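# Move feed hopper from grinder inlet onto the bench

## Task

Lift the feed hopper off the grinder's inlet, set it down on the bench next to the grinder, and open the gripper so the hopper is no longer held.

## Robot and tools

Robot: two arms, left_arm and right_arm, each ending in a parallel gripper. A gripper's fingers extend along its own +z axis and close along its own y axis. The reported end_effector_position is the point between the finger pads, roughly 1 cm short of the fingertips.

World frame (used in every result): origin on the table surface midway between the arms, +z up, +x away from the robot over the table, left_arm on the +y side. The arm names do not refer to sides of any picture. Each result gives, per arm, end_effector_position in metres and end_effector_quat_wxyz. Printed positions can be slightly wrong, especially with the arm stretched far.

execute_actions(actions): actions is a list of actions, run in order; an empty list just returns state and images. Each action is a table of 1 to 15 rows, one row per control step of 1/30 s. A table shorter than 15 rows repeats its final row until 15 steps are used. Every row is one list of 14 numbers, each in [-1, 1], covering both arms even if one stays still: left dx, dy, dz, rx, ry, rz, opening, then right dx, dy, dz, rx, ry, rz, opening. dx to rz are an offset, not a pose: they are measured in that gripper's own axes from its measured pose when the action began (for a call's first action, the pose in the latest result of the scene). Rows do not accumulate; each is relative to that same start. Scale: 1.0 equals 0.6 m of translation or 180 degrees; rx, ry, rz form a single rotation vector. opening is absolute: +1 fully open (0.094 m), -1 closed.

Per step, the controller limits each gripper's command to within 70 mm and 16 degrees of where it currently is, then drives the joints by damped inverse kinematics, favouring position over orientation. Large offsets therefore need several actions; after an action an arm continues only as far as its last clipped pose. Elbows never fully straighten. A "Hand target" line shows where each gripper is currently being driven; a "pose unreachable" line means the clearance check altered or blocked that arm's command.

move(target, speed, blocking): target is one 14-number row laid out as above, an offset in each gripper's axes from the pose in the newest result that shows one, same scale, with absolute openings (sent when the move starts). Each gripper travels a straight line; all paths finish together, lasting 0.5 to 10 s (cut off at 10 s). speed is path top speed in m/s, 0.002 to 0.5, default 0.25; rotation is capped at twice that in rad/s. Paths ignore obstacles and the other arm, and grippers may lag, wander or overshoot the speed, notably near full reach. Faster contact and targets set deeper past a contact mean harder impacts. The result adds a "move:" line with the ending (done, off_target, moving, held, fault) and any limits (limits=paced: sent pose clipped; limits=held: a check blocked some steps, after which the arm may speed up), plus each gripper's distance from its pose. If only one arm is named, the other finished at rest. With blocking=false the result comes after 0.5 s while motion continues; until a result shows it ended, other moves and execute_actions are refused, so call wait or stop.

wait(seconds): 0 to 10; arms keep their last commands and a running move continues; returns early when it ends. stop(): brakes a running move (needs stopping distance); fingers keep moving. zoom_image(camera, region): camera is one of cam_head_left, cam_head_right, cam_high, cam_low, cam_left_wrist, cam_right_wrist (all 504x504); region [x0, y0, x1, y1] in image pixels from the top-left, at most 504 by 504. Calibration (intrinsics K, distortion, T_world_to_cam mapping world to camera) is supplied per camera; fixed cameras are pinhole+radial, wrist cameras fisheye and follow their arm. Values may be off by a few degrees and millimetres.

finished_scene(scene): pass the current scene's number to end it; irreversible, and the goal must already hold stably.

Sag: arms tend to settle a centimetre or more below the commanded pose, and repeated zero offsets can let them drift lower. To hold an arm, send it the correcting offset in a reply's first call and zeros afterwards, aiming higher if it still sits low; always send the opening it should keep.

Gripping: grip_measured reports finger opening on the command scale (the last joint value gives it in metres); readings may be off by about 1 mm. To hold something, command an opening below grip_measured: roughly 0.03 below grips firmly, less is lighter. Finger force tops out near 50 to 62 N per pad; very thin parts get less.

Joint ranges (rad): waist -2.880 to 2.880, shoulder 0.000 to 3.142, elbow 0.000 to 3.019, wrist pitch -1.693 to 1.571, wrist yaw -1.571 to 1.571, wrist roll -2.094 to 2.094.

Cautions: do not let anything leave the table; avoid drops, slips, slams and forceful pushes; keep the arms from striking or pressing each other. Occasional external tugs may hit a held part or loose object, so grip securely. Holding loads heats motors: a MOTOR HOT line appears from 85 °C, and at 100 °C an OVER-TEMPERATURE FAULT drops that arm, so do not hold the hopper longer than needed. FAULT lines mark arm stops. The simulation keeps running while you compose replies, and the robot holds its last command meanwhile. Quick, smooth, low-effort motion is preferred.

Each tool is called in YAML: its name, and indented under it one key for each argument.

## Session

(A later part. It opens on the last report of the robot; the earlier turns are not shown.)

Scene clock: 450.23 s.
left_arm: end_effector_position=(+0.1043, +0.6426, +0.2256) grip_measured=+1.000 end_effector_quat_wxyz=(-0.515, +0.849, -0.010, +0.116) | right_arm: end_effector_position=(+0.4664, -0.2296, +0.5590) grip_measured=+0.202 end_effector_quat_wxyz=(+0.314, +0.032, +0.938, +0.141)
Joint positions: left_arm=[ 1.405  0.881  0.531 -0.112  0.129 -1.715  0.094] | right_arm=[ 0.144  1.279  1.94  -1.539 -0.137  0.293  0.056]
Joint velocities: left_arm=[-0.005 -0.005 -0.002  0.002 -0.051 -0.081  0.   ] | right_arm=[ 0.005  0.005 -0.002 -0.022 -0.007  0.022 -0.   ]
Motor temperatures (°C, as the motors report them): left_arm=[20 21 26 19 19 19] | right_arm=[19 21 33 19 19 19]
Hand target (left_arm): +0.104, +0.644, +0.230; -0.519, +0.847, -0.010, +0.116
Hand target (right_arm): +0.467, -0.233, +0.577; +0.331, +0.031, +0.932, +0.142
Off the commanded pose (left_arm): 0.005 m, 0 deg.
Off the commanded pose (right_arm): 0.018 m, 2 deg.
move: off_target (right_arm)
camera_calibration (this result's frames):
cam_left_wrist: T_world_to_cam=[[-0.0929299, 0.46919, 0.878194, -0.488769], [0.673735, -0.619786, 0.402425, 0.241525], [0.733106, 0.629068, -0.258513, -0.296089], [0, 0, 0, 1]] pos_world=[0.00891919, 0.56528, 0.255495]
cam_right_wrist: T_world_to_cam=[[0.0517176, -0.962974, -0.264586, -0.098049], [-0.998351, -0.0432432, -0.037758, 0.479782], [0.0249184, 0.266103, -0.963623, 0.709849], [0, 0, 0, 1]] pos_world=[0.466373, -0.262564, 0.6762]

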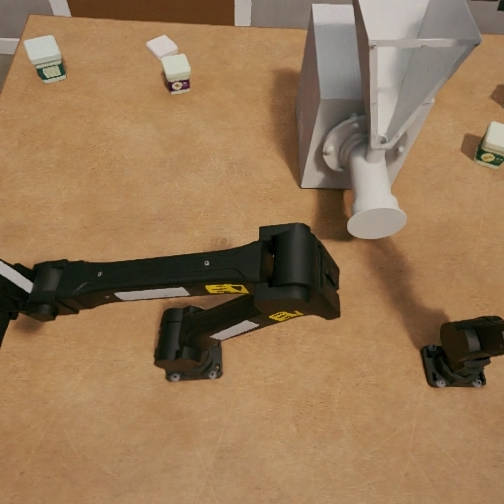

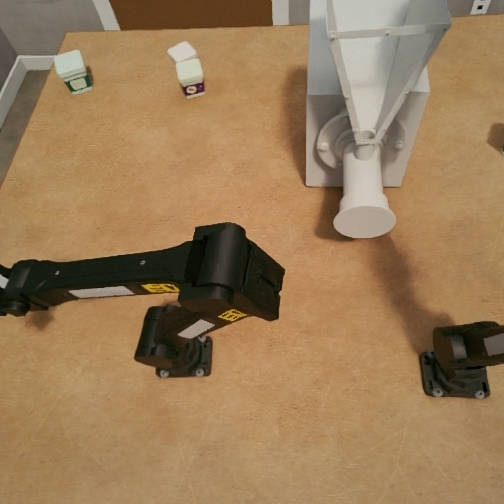

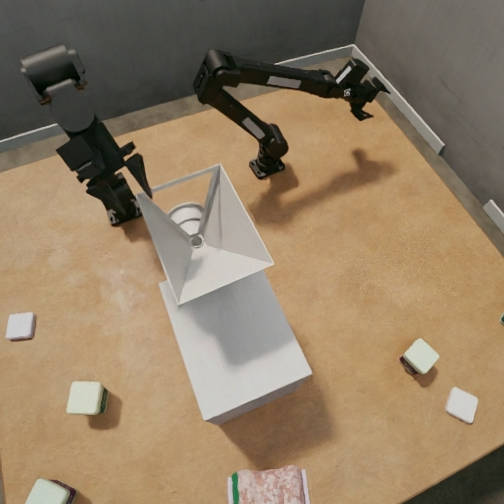

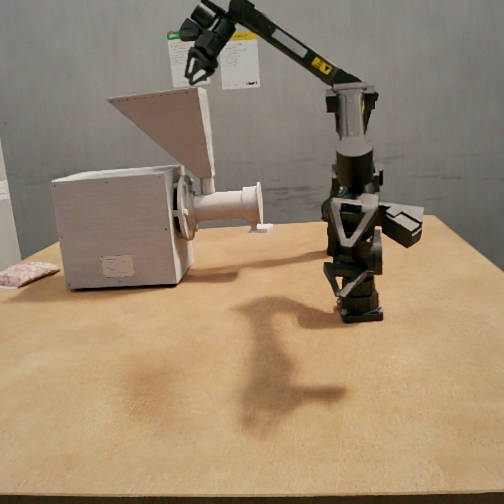

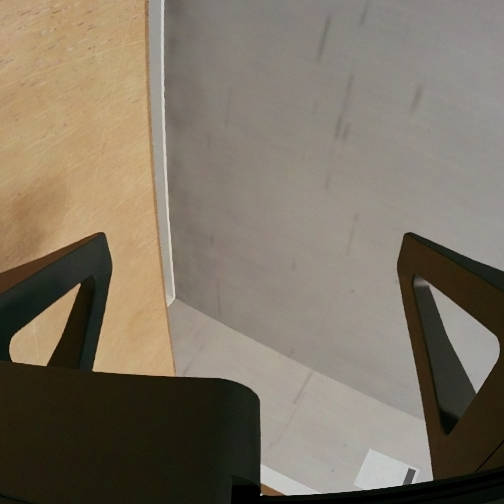

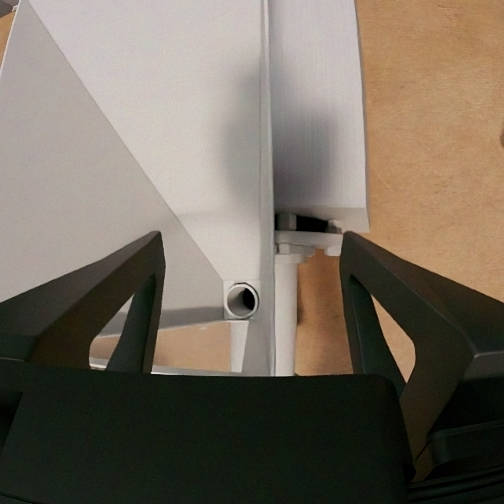

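move:
  target: [0, 0, 0, 0, 0, 0, 1, -0.0173, -0.0048, 0.0888, 0, 0, 0, 0.2]
  speed: 0.05

Scene clock: 480.97 s.
left_arm: end_effector_position=(+0.1042, +0.6406, +0.2209) grip_measured=+1.000 end_effector_quat_wxyz=(-0.512, +0.851, -0.010, +0.115) | right_arm: end_effector_position=(+0.5018, -0.2233, +0.5259) grip_measured=+0.202 end_effector_quat_wxyz=(+0.312, +0.031, +0.939, +0.140)
Joint positions: left_arm=[ 1.405  0.881  0.523 -0.112  0.129 -1.715  0.094] | right_arm=[ 0.144  1.314  1.867 -1.436 -0.137  0.291  0.056]
Joint velocities: left_arm=[-0.005  0.015  0.007  0.007  0.022  0.022  0.   ] | right_arm=[-0.005 -0.015 -0.002 -0.017 -0.022 -0.066  0.   ]
Motor temperatures (°C, as the motors report them): left_arm=[20 21 26 19 19 19] | right_arm=[19 21 33 19 19 19]
Hand target (left_arm): +0.104, +0.643, +0.226; -0.515, +0.849, -0.010, +0.116
Hand target (right_arm): +0.507, -0.221, +0.524; +0.314, +0.032, +0.938, +0.141
Off the commanded pose (left_arm): 0.005 m, 0 deg.
Off the commanded pose (right_arm): 0.006 m, 0 deg.
move: done
camera_calibration (this result's frames):
cam_left_wrist: T_world_to_cam=[[-0.0923087, 0.476183, 0.874488, -0.487547], [0.674022, -0.616557, 0.406881, 0.239217], [0.732921, 0.626983, -0.264044, -0.293362], [0, 0, 0, 1]] pos_world=[0.00876865, 0.563585, 0.25156]
cam_right_wrist: T_world_to_cam=[[0.05246, -0.963436, -0.262751, -0.104047], [-0.998402, -0.0450646, -0.0340978, 0.511814], [0.0210103, 0.26412, -0.964261, 0.677254], [0, 0, 0, 1]] pos_world=[0.502225, -0.256055, 0.643163]

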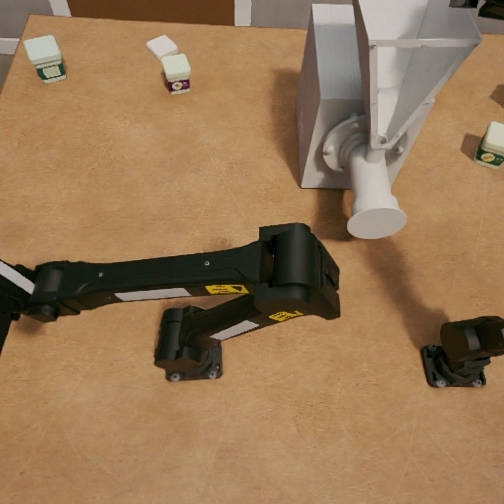

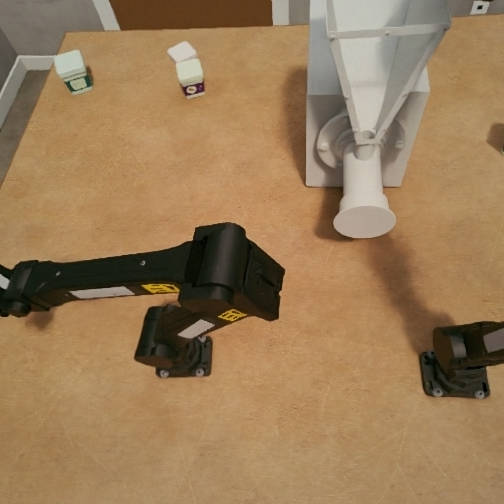

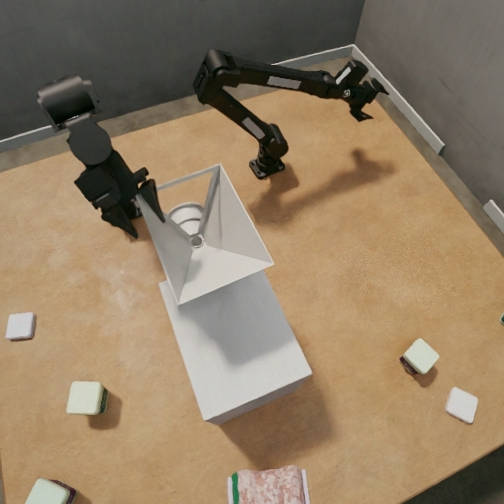

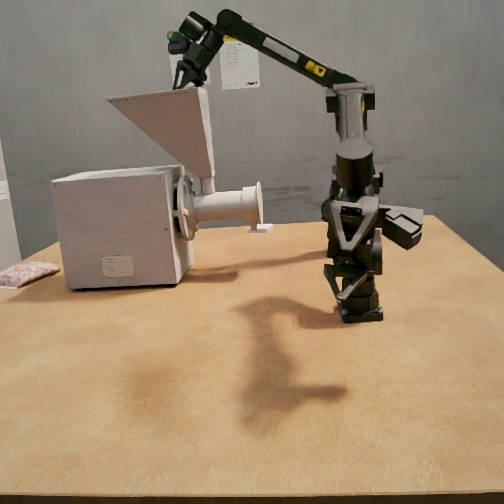

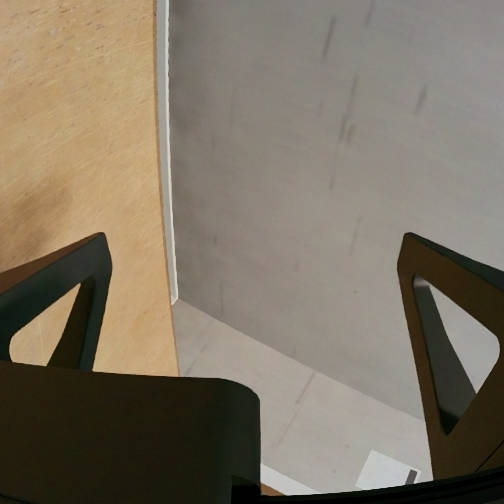

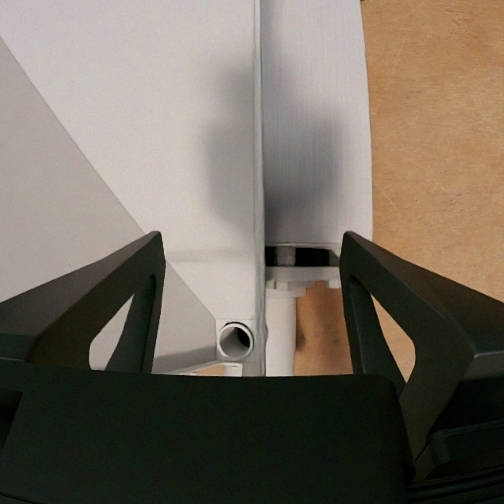

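zoom_image:
  camera: "cam_high"
  region: [40, 80, 240, 280]

zoom_image:
  camera: "cam_low"
  region: [100, 0, 280, 180]

Region (40, 80, 240, 280) of cam_high's 504x504 image, scaled by 2.520, with more detail than that image has.

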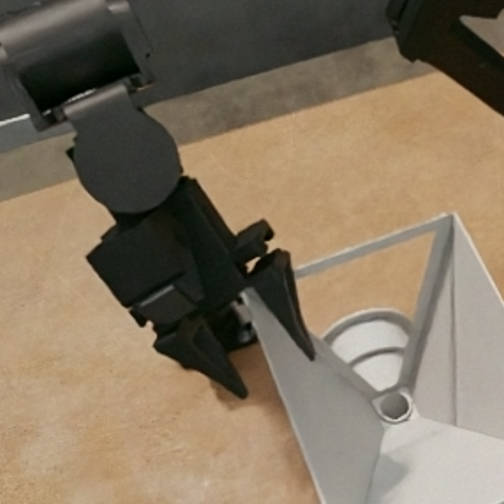

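Region (100, 0, 280, 180) of cam_low's 504x504 image, scaled by 2.800, with more detail than that image has.

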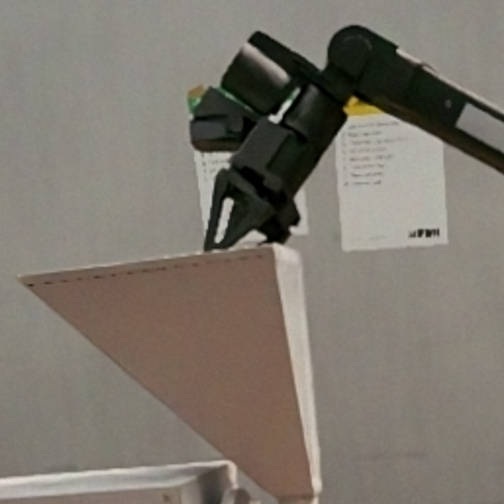

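move:
  target: [0, 0, 0, 0, 0, 0, 1, -0.0291, 0.0005, 0.0222, 0, 0.0223, 0, 0.2]
  speed: 0.04

Scene clock: 510.50 s.
left_arm: end_effector_position=(+0.1040, +0.6387, +0.2163) grip_measured=+1.000 end_effector_quat_wxyz=(-0.508, +0.853, -0.010, +0.115) | right_arm: end_effector_position=(+0.5185, -0.2186, +0.5090) grip_measured=+0.202 end_effector_quat_wxyz=(+0.264, +0.027, +0.954, +0.140)
Joint positions: left_arm=[ 1.405  0.881  0.515 -0.112  0.129 -1.715  0.094] | right_arm=[ 0.138  1.404  1.945 -1.524 -0.164  0.276  0.056]
Joint velocities: left_arm=[-0.005  0.024 -0.002  0.002  0.022  0.037  0.   ] | right_arm=[-0.005 -0.015  0.002  0.012  0.007 -0.081 -0.   ]
Motor temperatures (°C, as the motors report them): left_arm=[20 21 26 19 19 19] | right_arm=[19 21 31 19 19 19]
Hand target (left_arm): +0.104, +0.641, +0.221; -0.512, +0.851, -0.010, +0.115
Hand target (right_arm): +0.523, -0.223, +0.526; +0.280, +0.027, +0.949, +0.142
Off the commanded pose (left_arm): 0.005 m, 0 deg.
Off the commanded pose (right_arm): 0.018 m, 2 deg.
move: off_target (right_arm)
camera_calibration (this result's frames):
cam_left_wrist: T_world_to_cam=[[-0.0916901, 0.483146, 0.870725, -0.486296], [0.674312, -0.613292, 0.41131, 0.236918], [0.732732, 0.624854, -0.269559, -0.290639], [0, 0, 0, 1]] pos_world=[0.00861532, 0.561859, 0.247639]
cam_right_wrist: T_world_to_cam=[[0.0473424, -0.963266, -0.264344, -0.10136], [-0.995657, -0.0667452, 0.0649026, 0.471635], [-0.0801622, 0.260124, -0.962242, 0.70992], [0, 0, 0, 1]] pos_world=[0.531294, -0.250824, 0.62571]

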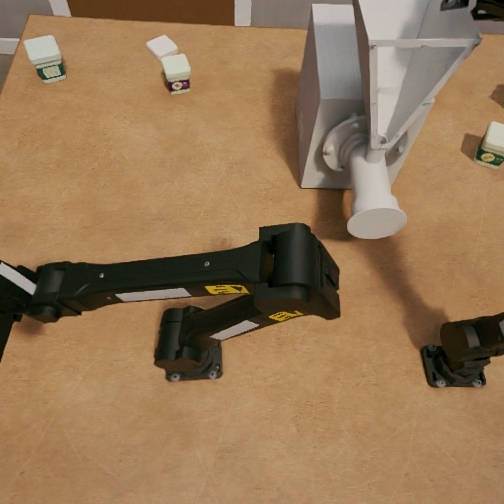

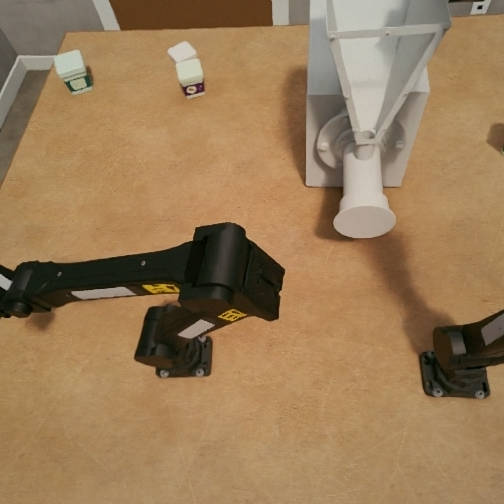

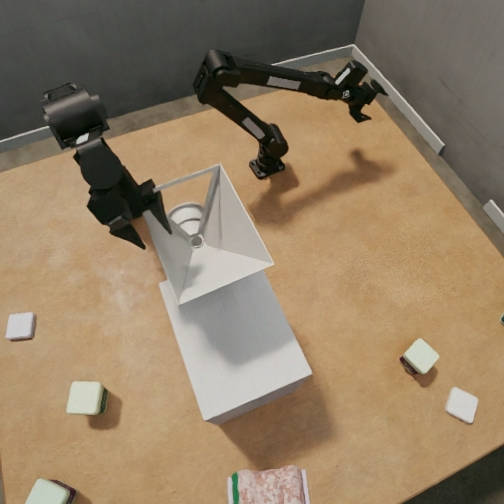

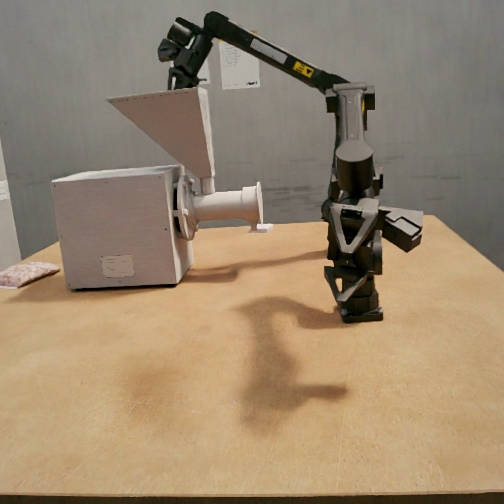

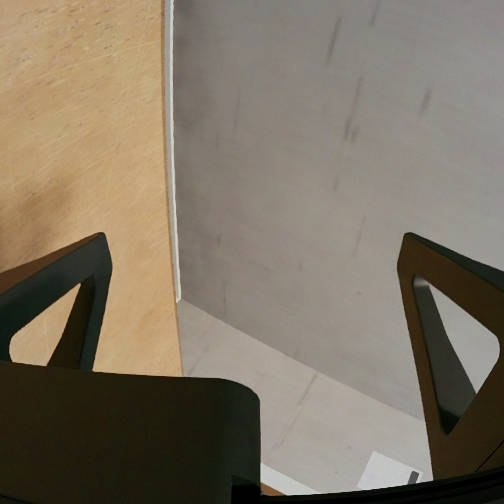

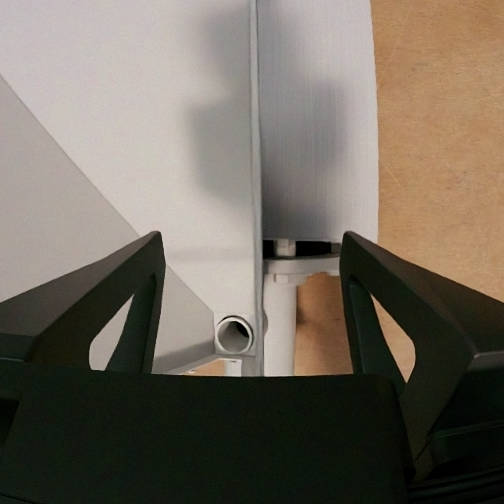

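zoom_image:
  camera: "cam_high"
  region: [40, 80, 240, 280]

zoom_image:
  camera: "cam_low"
  region: [100, 0, 280, 180]

Region (40, 80, 240, 280) of cam_high's 504x504 image, scaled by 2.520, with more detail than that image has.

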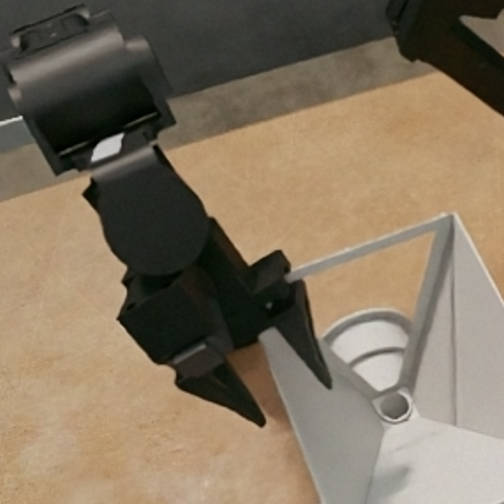

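Region (100, 0, 280, 180) of cam_low's 504x504 image, scaled by 2.800, with more detail than that image has.

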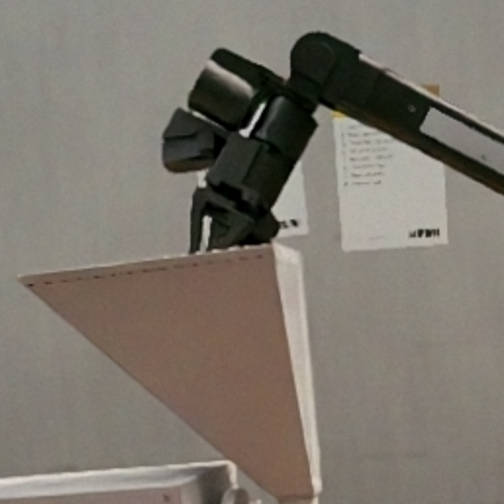

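move:
  target: [0, 0, 0, 0, 0, 0, 1, -0.0214, 0.0008, -0.0213, 0, -0.0105, 0, -0.8]
  speed: 0.03

Scene clock: 538.97 s.
left_arm: end_effector_position=(+0.1038, +0.6367, +0.2118) grip_measured=+1.000 end_effector_quat_wxyz=(-0.505, +0.855, -0.009, +0.115) | right_arm: end_effector_position=(+0.5187, -0.2188, +0.5087) grip_measured=-0.798 end_effector_quat_wxyz=(+0.264, +0.027, +0.954, +0.139)
Joint positions: left_arm=[ 1.405  0.881  0.507 -0.112  0.129 -1.715  0.094] | right_arm=[ 0.138  1.405  1.945 -1.524 -0.163  0.276  0.009]
Joint velocities: left_arm=[ 0.005  0.005 -0.007 -0.017 -0.037 -0.007  0.   ] | right_arm=[ 0.005 -0.005  0.002 -0.002  0.022  0.007 -0.001]
Motor temperatures (°C, as the motors report them): left_arm=[20 21 26 19 19 19] | right_arm=[19 21 34 19 19 19]
Hand target (left_arm): +0.104, +0.639, +0.216; -0.508, +0.853, -0.010, +0.115
Hand target (right_arm): +0.522, -0.223, +0.526; +0.280, +0.030, +0.949, +0.140
Off the commanded pose (left_arm): 0.005 m, 0 deg.
Off the commanded pose (right_arm): 0.018 m, 2 deg.
move: off_target (right_arm)
camera_calibration (this result's frames):
cam_left_wrist: T_world_to_cam=[[-0.0910742, 0.490079, 0.866907, -0.485017], [0.674605, -0.609993, 0.415712, 0.234629], [0.732539, 0.622681, -0.275055, -0.287922], [0, 0, 0, 1]] pos_world=[0.00845922, 0.560102, 0.243732]
cam_right_wrist: T_world_to_cam=[[0.0470406, -0.963743, -0.262655, -0.102475], [-0.995649, -0.0664122, 0.0653647, 0.471603], [-0.0804383, 0.258437, -0.962673, 0.709731], [0, 0, 0, 1]] pos_world=[0.531461, -0.25086, 0.625498]

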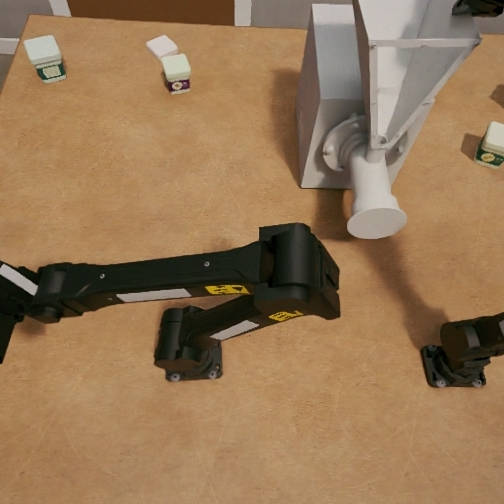

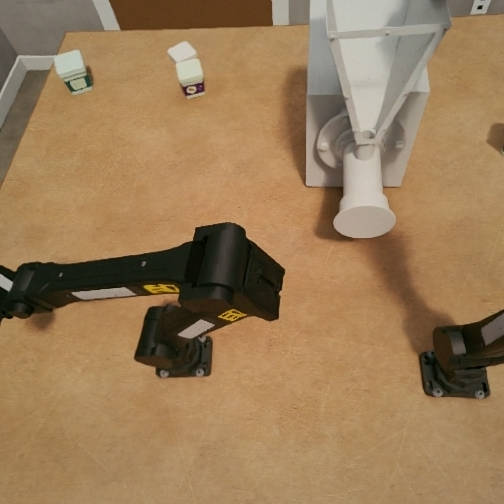

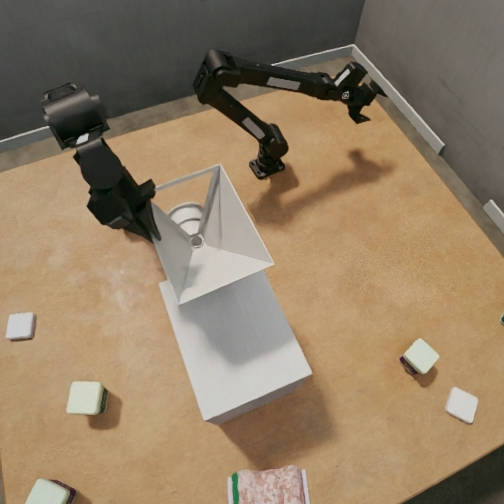

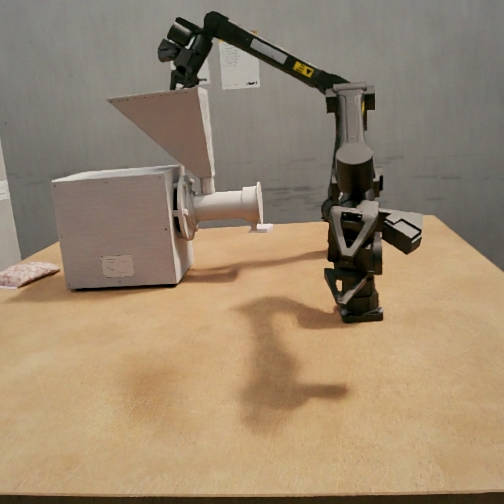

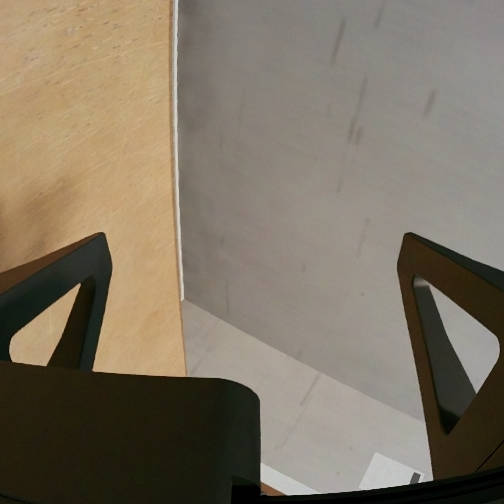

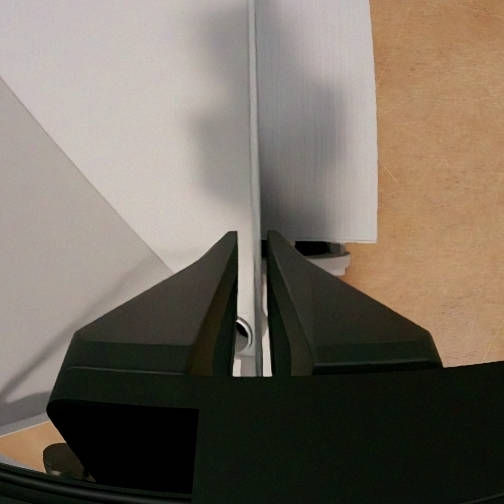

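move:
  target: [0, 0, 0, 0, 0, 0, 1, -0.0214, 0.0008, -0.0213, 0, -0.0105, 0, -1]
  speed: 0.03

Scene clock: 541.60 s.
left_arm: end_effector_position=(+0.1036, +0.6347, +0.2074) grip_measured=+1.000 end_effector_quat_wxyz=(-0.502, +0.857, -0.009, +0.114) | right_arm: end_effector_position=(+0.5185, -0.2187, +0.5087) grip_measured=-0.964 end_effector_quat_wxyz=(+0.264, +0.023, +0.954, +0.139)
Joint positions: left_arm=[ 1.405  0.881  0.499 -0.112  0.129 -1.715  0.094] | right_arm=[ 0.138  1.405  1.945 -1.524 -0.165  0.267  0.002]
Joint velocities: left_arm=[-0.005  0.005  0.002 -0.017  0.007 -0.037  0.   ] | right_arm=[-0.005 -0.015 -0.012  0.007 -0.037  0.007  0.001]
Motor temperatures (°C, as the motors report them): left_arm=[20 21 26 19 19 19] | right_arm=[19 21 34 19 19 19]
Hand target (left_arm): +0.104, +0.637, +0.212; -0.505, +0.855, -0.009, +0.115
Hand target (right_arm): +0.522, -0.223, +0.525; +0.280, +0.030, +0.949, +0.139
Off the commanded pose (left_arm): 0.005 m, 0 deg.
Off the commanded pose (right_arm): 0.018 m, 2 deg.
move: off_target (right_arm)
camera_calibration (this result's frames):
cam_left_wrist: T_world_to_cam=[[-0.0904902, 0.496653, 0.863219, -0.483773], [0.674887, -0.606818, 0.41988, 0.232458], [0.732351, 0.620571, -0.280274, -0.285338], [0, 0, 0, 1]] pos_world=[0.00830799, 0.5584, 0.240024]
cam_right_wrist: T_world_to_cam=[[0.0549129, -0.963992, -0.260198, -0.107679], [-0.995195, -0.073998, 0.0641221, 0.470218], [-0.0810674, 0.255427, -0.963424, 0.709725], [0, 0, 0, 1]] pos_world=[0.531407, -0.25029, 0.625597]

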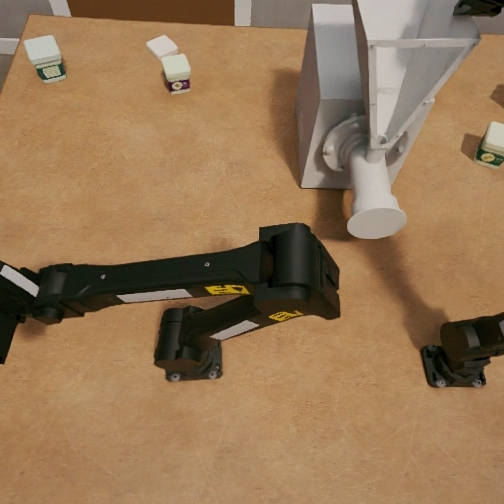

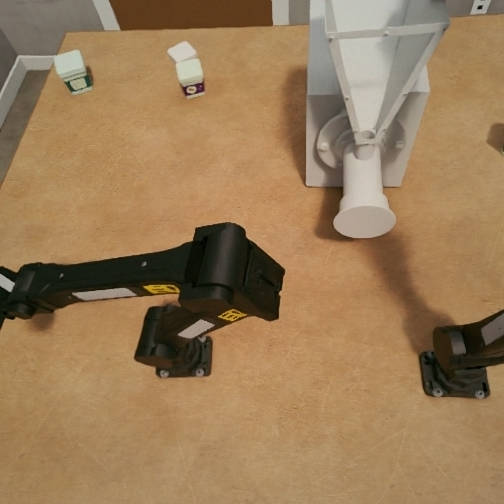

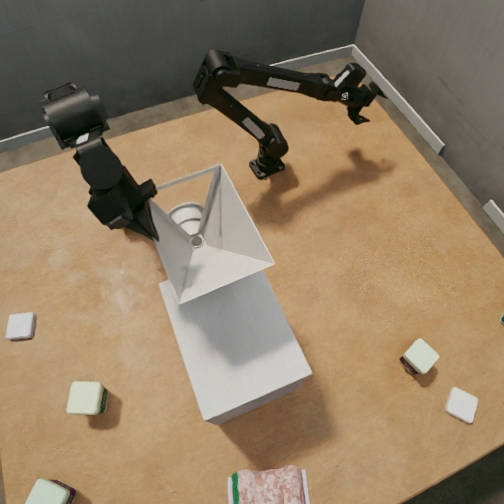

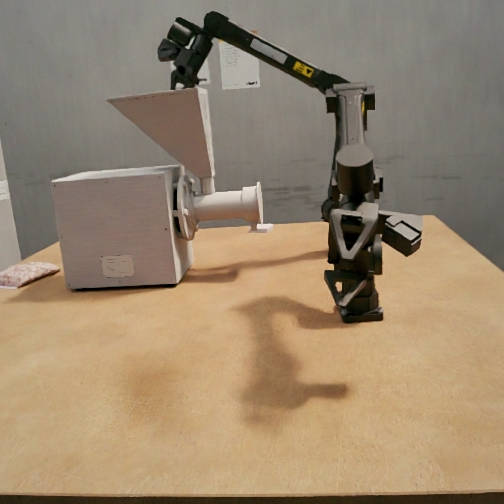

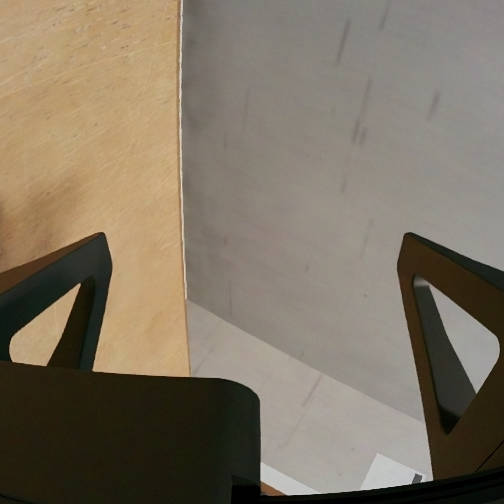

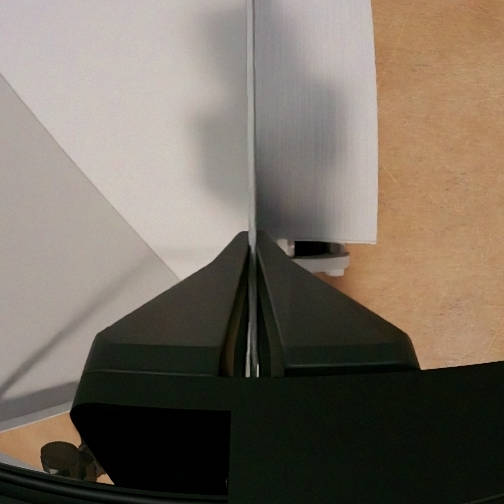

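move:
  target: [0, 0, 0, 0, 0, 0, 1, -0.0442, 0.0144, -0.0622, 0, -0.0105, 0, -1]
  speed: 0.03

Scene clock: 556.23 s.
left_arm: end_effector_position=(+0.1034, +0.6326, +0.2028) grip_measured=+1.000 end_effector_quat_wxyz=(-0.498, +0.859, -0.009, +0.114) | right_arm: end_effector_position=(+0.5174, -0.2179, +0.5105) grip_measured=-0.965 end_effector_quat_wxyz=(+0.231, +0.018, +0.964, +0.133)
Joint positions: left_arm=[ 1.405  0.881  0.491 -0.112  0.129 -1.715  0.094] | right_arm=[ 0.138  1.46   2.036 -1.632 -0.171  0.251  0.002]
Joint velocities: left_arm=[ 0.005 -0.005  0.002  0.007 -0.007 -0.095  0.   ] | right_arm=[ 0.005 -0.024 -0.017  0.012 -0.007  0.022 -0.001]
Motor temperatures (°C, as the motors report them): left_arm=[20 21 26 19 19 19] | right_arm=[19 21 34 19 19 19]
Hand target (left_arm): +0.104, +0.635, +0.207; -0.502, +0.857, -0.009, +0.114
Hand target (right_arm): +0.518, -0.223, +0.553; +0.281, +0.025, +0.949, +0.139
Off the commanded pose (left_arm): 0.005 m, 0 deg.
Off the commanded pose (right_arm): 0.045 m, 6 deg.
move: off_target (right_arm)
camera_calibration (this result's frames):
cam_left_wrist: T_world_to_cam=[[-0.0898797, 0.503526, 0.859292, -0.482439], [0.675187, -0.60345, 0.42423, 0.230189], [0.732151, 0.618312, -0.285736, -0.282631], [0, 0, 0, 1]] pos_world=[0.0081465, 0.556582, 0.236145]
cam_right_wrist: T_world_to_cam=[[0.0542857, -0.966957, -0.249094, -0.112374], [-0.987191, -0.0894534, 0.132108, 0.42684], [-0.150025, 0.238732, -0.959427, 0.741169], [0, 0, 0, 1]] pos_world=[0.538667, -0.247419, 0.626717]

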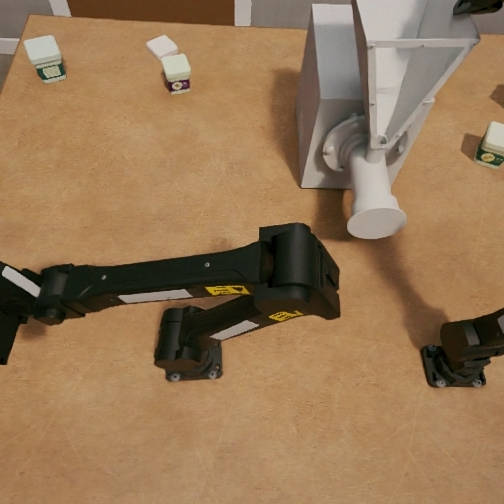

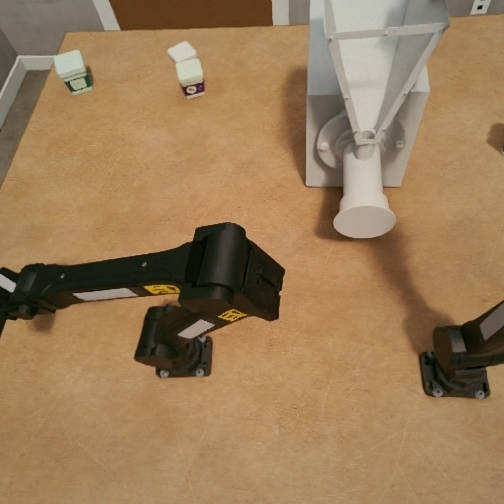

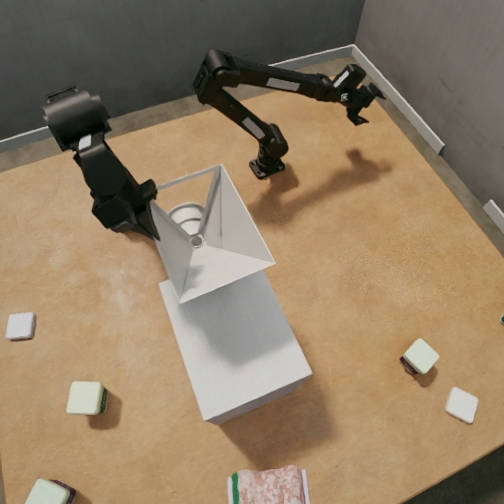

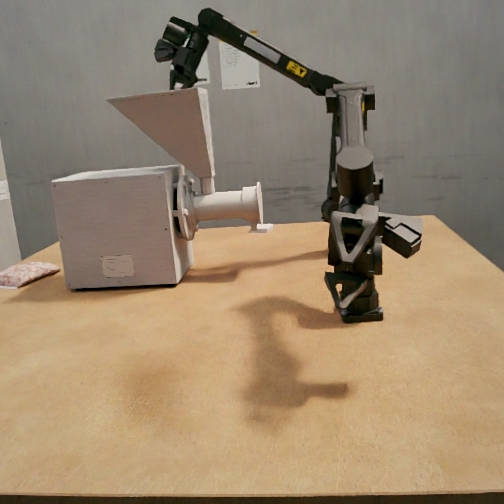

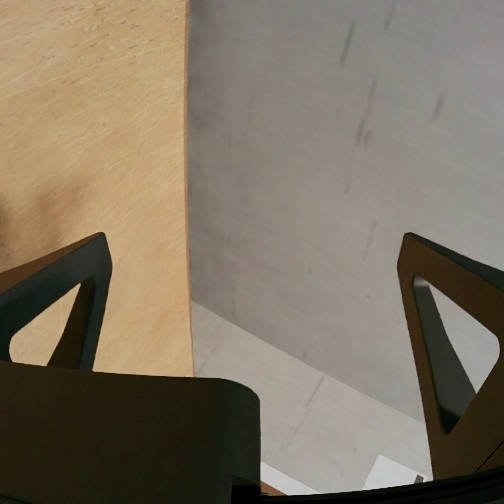

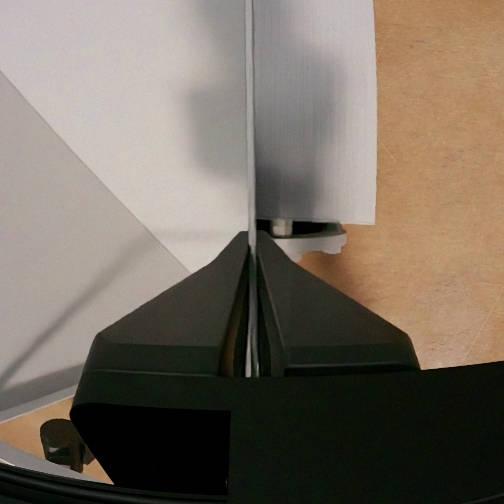

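zoom_image:
  camera: "cam_low"
  region: [100, 0, 280, 240]

zoom_image:
  camera: "cam_low"
  region: [160, 140, 260, 240]

zoom_image:
  camera: "cam_head_right"
  region: [305, 90, 425, 210]

Region (100, 0, 280, 240) of cam_low's 504x504 image, scaled by 2.100, with more detail than that image has; it fills the left 378 columns of this view, and the rest is white.

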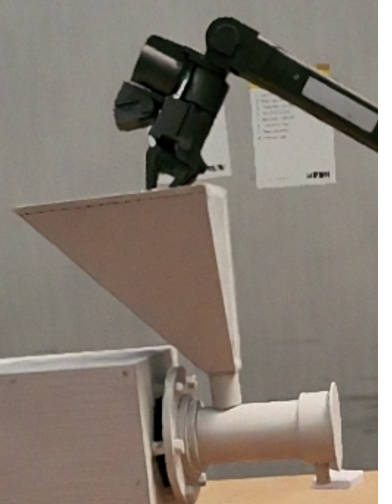

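Region (160, 140, 260, 240) of cam_low's 504x504 image, scaled by 5.040, with more detail than that image has.

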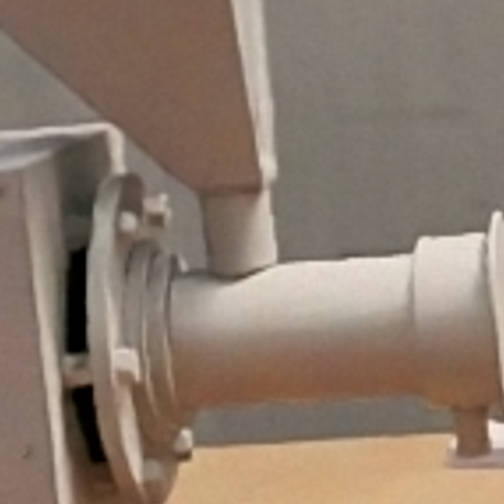

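Region (305, 90, 425, 210) of cam_head_right's 504x504 image, scaled by 4.200, with more detail than that image has.

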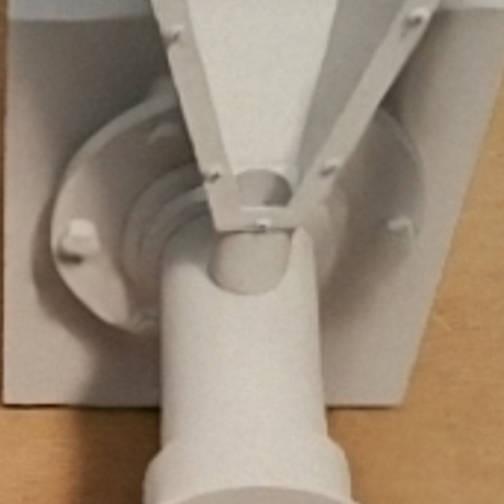

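execute_actions:
  actions:
    - [[0, 0, 0, 0, 0, 0, 1, -0.0183, -0.0020, -0.0194, -0.0038, -0.0332, 0.0043, -0.8]]

Scene clock: 676.73 s.
left_arm: end_effector_position=(+0.1033, +0.6306, +0.1985) grip_measured=+1.000 end_effector_quat_wxyz=(-0.495, +0.861, -0.008, +0.114) | right_arm: end_effector_position=(+0.5202, -0.2198, +0.5214) grip_measured=-0.802 end_effector_quat_wxyz=(+0.272, +0.023, +0.952, +0.138)
Joint positions: left_arm=[ 1.405  0.881  0.483 -0.112  0.129 -1.715  0.094] | right_arm=[ 0.137  1.417  1.991 -1.542 -0.159  0.265  0.009]
Joint velocities: left_arm=[ 0.005 -0.015 -0.007 -0.012 -0.037 -0.007  0.   ] | right_arm=[-0.005  0.005 -0.017 -0.017  0.007  0.022 -0.   ]
Motor temperatures (°C, as the motors report them): left_arm=[20 21 27 19 19 19] | right_arm=[19 22 41 19 19 19]
Hand target (left_arm): +0.103, +0.633, +0.203; -0.498, +0.859, -0.009, +0.114
Hand target (right_arm): +0.522, -0.223, +0.525; +0.280, +0.029, +0.949, +0.139
Off the commanded pose (left_arm): 0.005 m, 0 deg.
Off the commanded pose (right_arm): 0.005 m, 1 deg.
camera_calibration (this result's frames):
cam_left_wrist: T_world_to_cam=[[-0.0893008, 0.510042, 0.855502, -0.481143], [0.675474, -0.60021, 0.428348, 0.228037], [0.731956, 0.616121, -0.290921, -0.280057], [0, 0, 0, 1]] pos_world=[0.00799015, 0.554822, 0.232465]
cam_right_wrist: T_world_to_cam=[[0.0569032, -0.964912, -0.256332, -0.108772], [-0.996303, -0.0714314, 0.04772, 0.480628], [-0.0643558, 0.252669, -0.96541, 0.714082], [0, 0, 0, 1]] pos_world=[0.530996, -0.25105, 0.638565]

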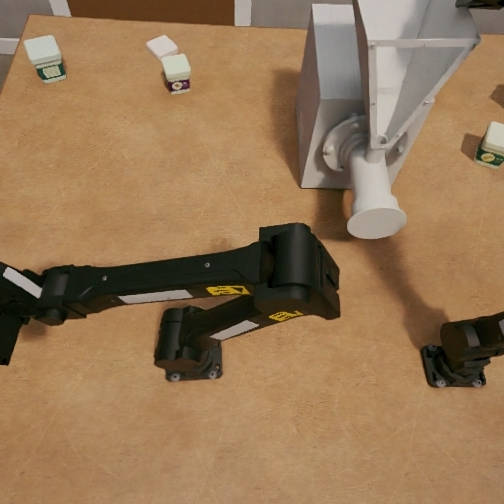

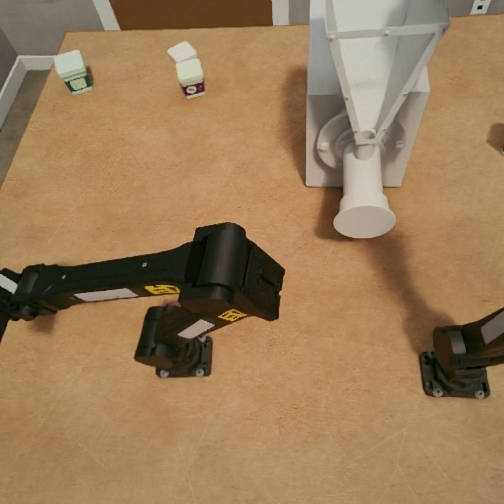

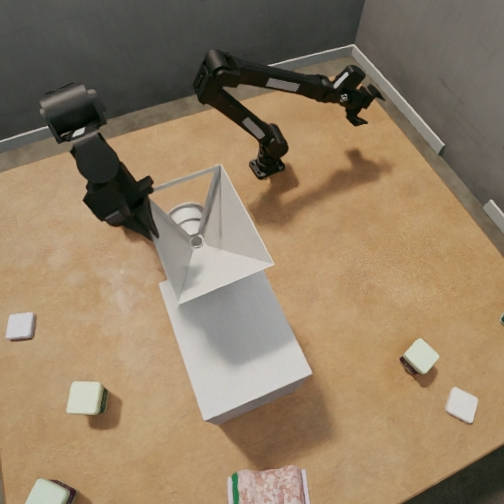

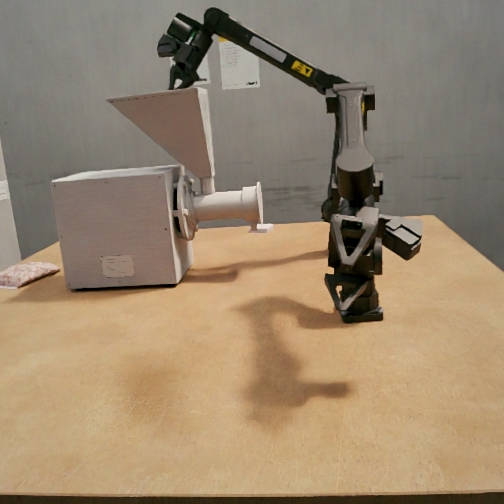

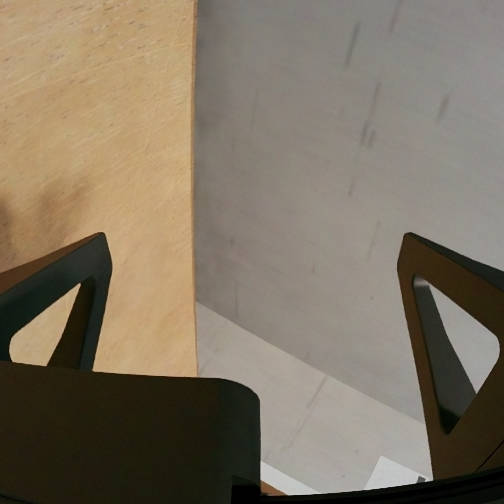

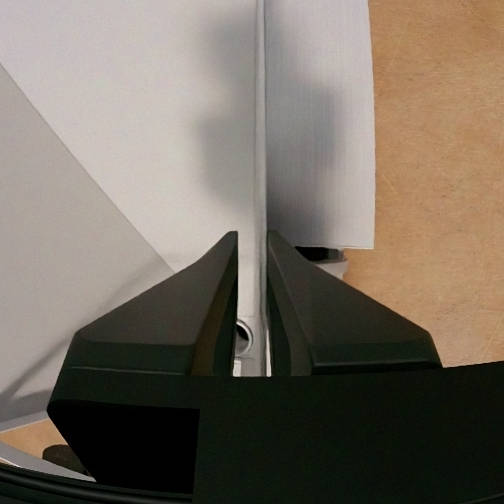

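move:
  target: [0.4231, 0.0379, -0.5782, 0.0478, 0.2513, 0.3436, 0.2, 0.0136, -0.0048, 0.0185, 0, 0, 0, -0.8]
  speed: 0.25

Scene clock: 693.83 s.
left_arm: end_effector_position=(+0.2774, +0.2953, +0.3615) grip_measured=+0.203 end_effector_quat_wxyz=(+0.485, -0.597, +0.624, -0.140) | right_arm: end_effector_position=(+0.5207, -0.2197, +0.5023) grip_measured=-0.802 end_effector_quat_wxyz=(+0.263, +0.024, +0.955, +0.136)
Joint positions: left_arm=[-0.168  0.359  0.791 -1.021 -0.491 -1.35   0.057] | right_arm=[ 0.137  1.403  1.925 -1.511 -0.159  0.266  0.009]
Joint velocities: left_arm=[-0.005  0.015 -0.012  0.007  0.007 -0.037 -0.001] | right_arm=[ 0.005 -0.015 -0.007  0.007 -0.022 -0.051 -0.   ]
Motor temperatures (°C, as the motors report them): left_arm=[20 21 28 19 19 19] | right_arm=[19 22 37 19 19 19]
Hand target (left_arm): +0.276, +0.294, +0.389; -0.496, +0.596, -0.610, +0.160
Hand target (right_arm): +0.519, -0.219, +0.507; +0.272, +0.023, +0.952, +0.138
Off the commanded pose (left_arm): 0.034 m, 3 deg.
Off the commanded pose (right_arm): 0.005 m, 1 deg.
move: off_target (left_arm)
camera_calibration (this result's frames):
cam_left_wrist: T_world_to_cam=[[0.611031, -0.256035, 0.749057, -0.363553], [-0.303593, -0.949689, -0.0769614, 0.396783], [0.731076, -0.180383, -0.65802, 0.214646], [0, 0, 0, 1]] pos_world=[0.18568, 0.322457, 0.4441]
cam_right_wrist: T_world_to_cam=[[0.0513509, -0.965676, -0.254621, -0.11174], [-0.995235, -0.0706447, 0.0672126, 0.471943], [-0.0828933, 0.249957, -0.964702, 0.704367], [0, 0, 0, 1]] pos_world=[0.533819, -0.250626, 0.619332]

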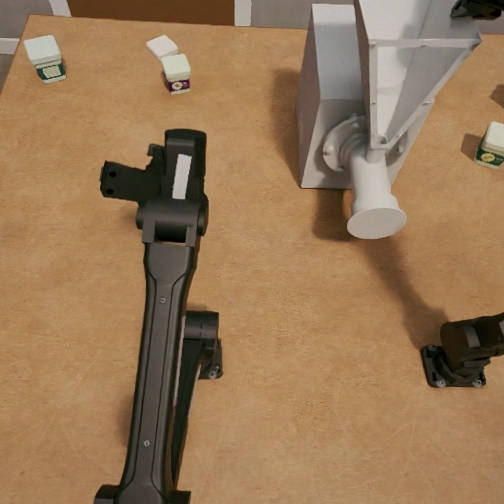

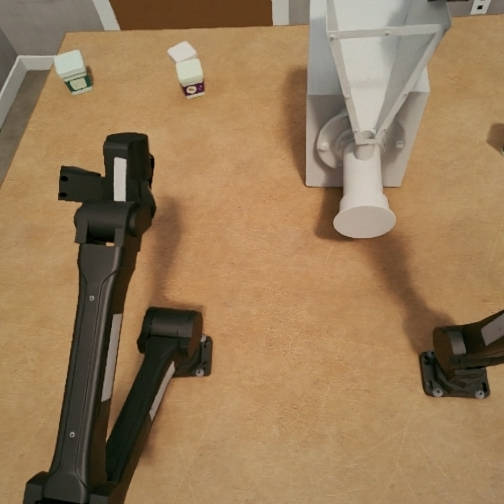

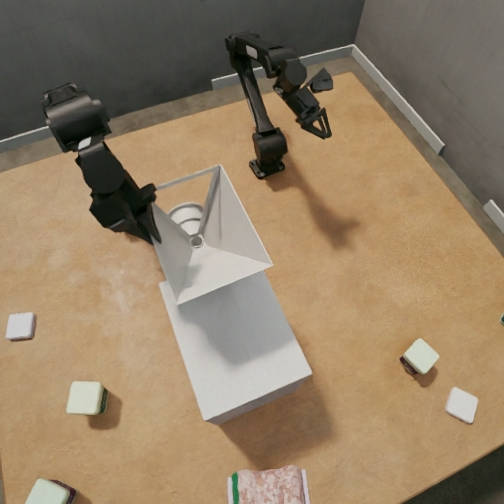

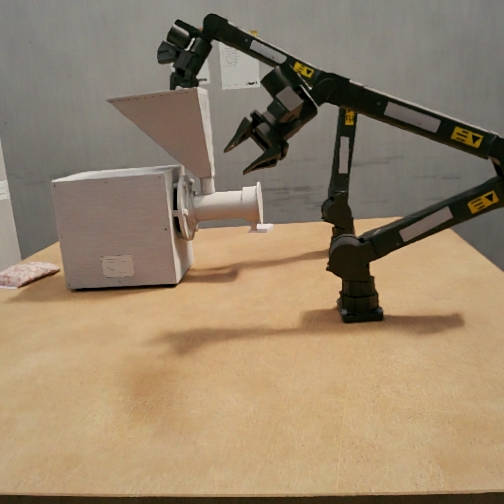

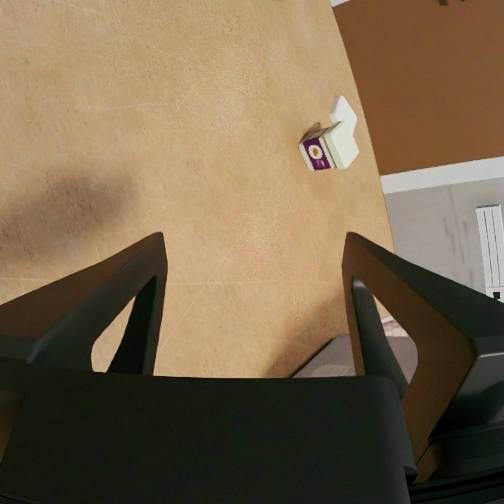

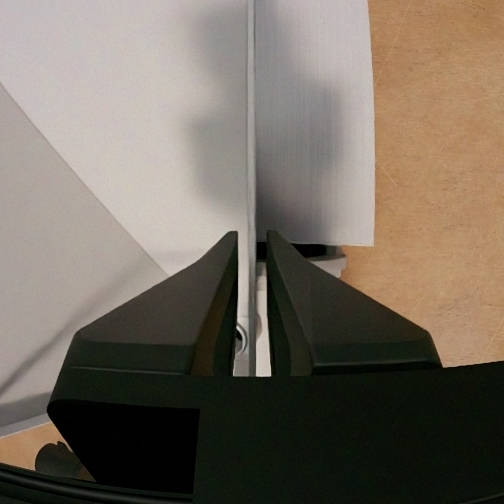

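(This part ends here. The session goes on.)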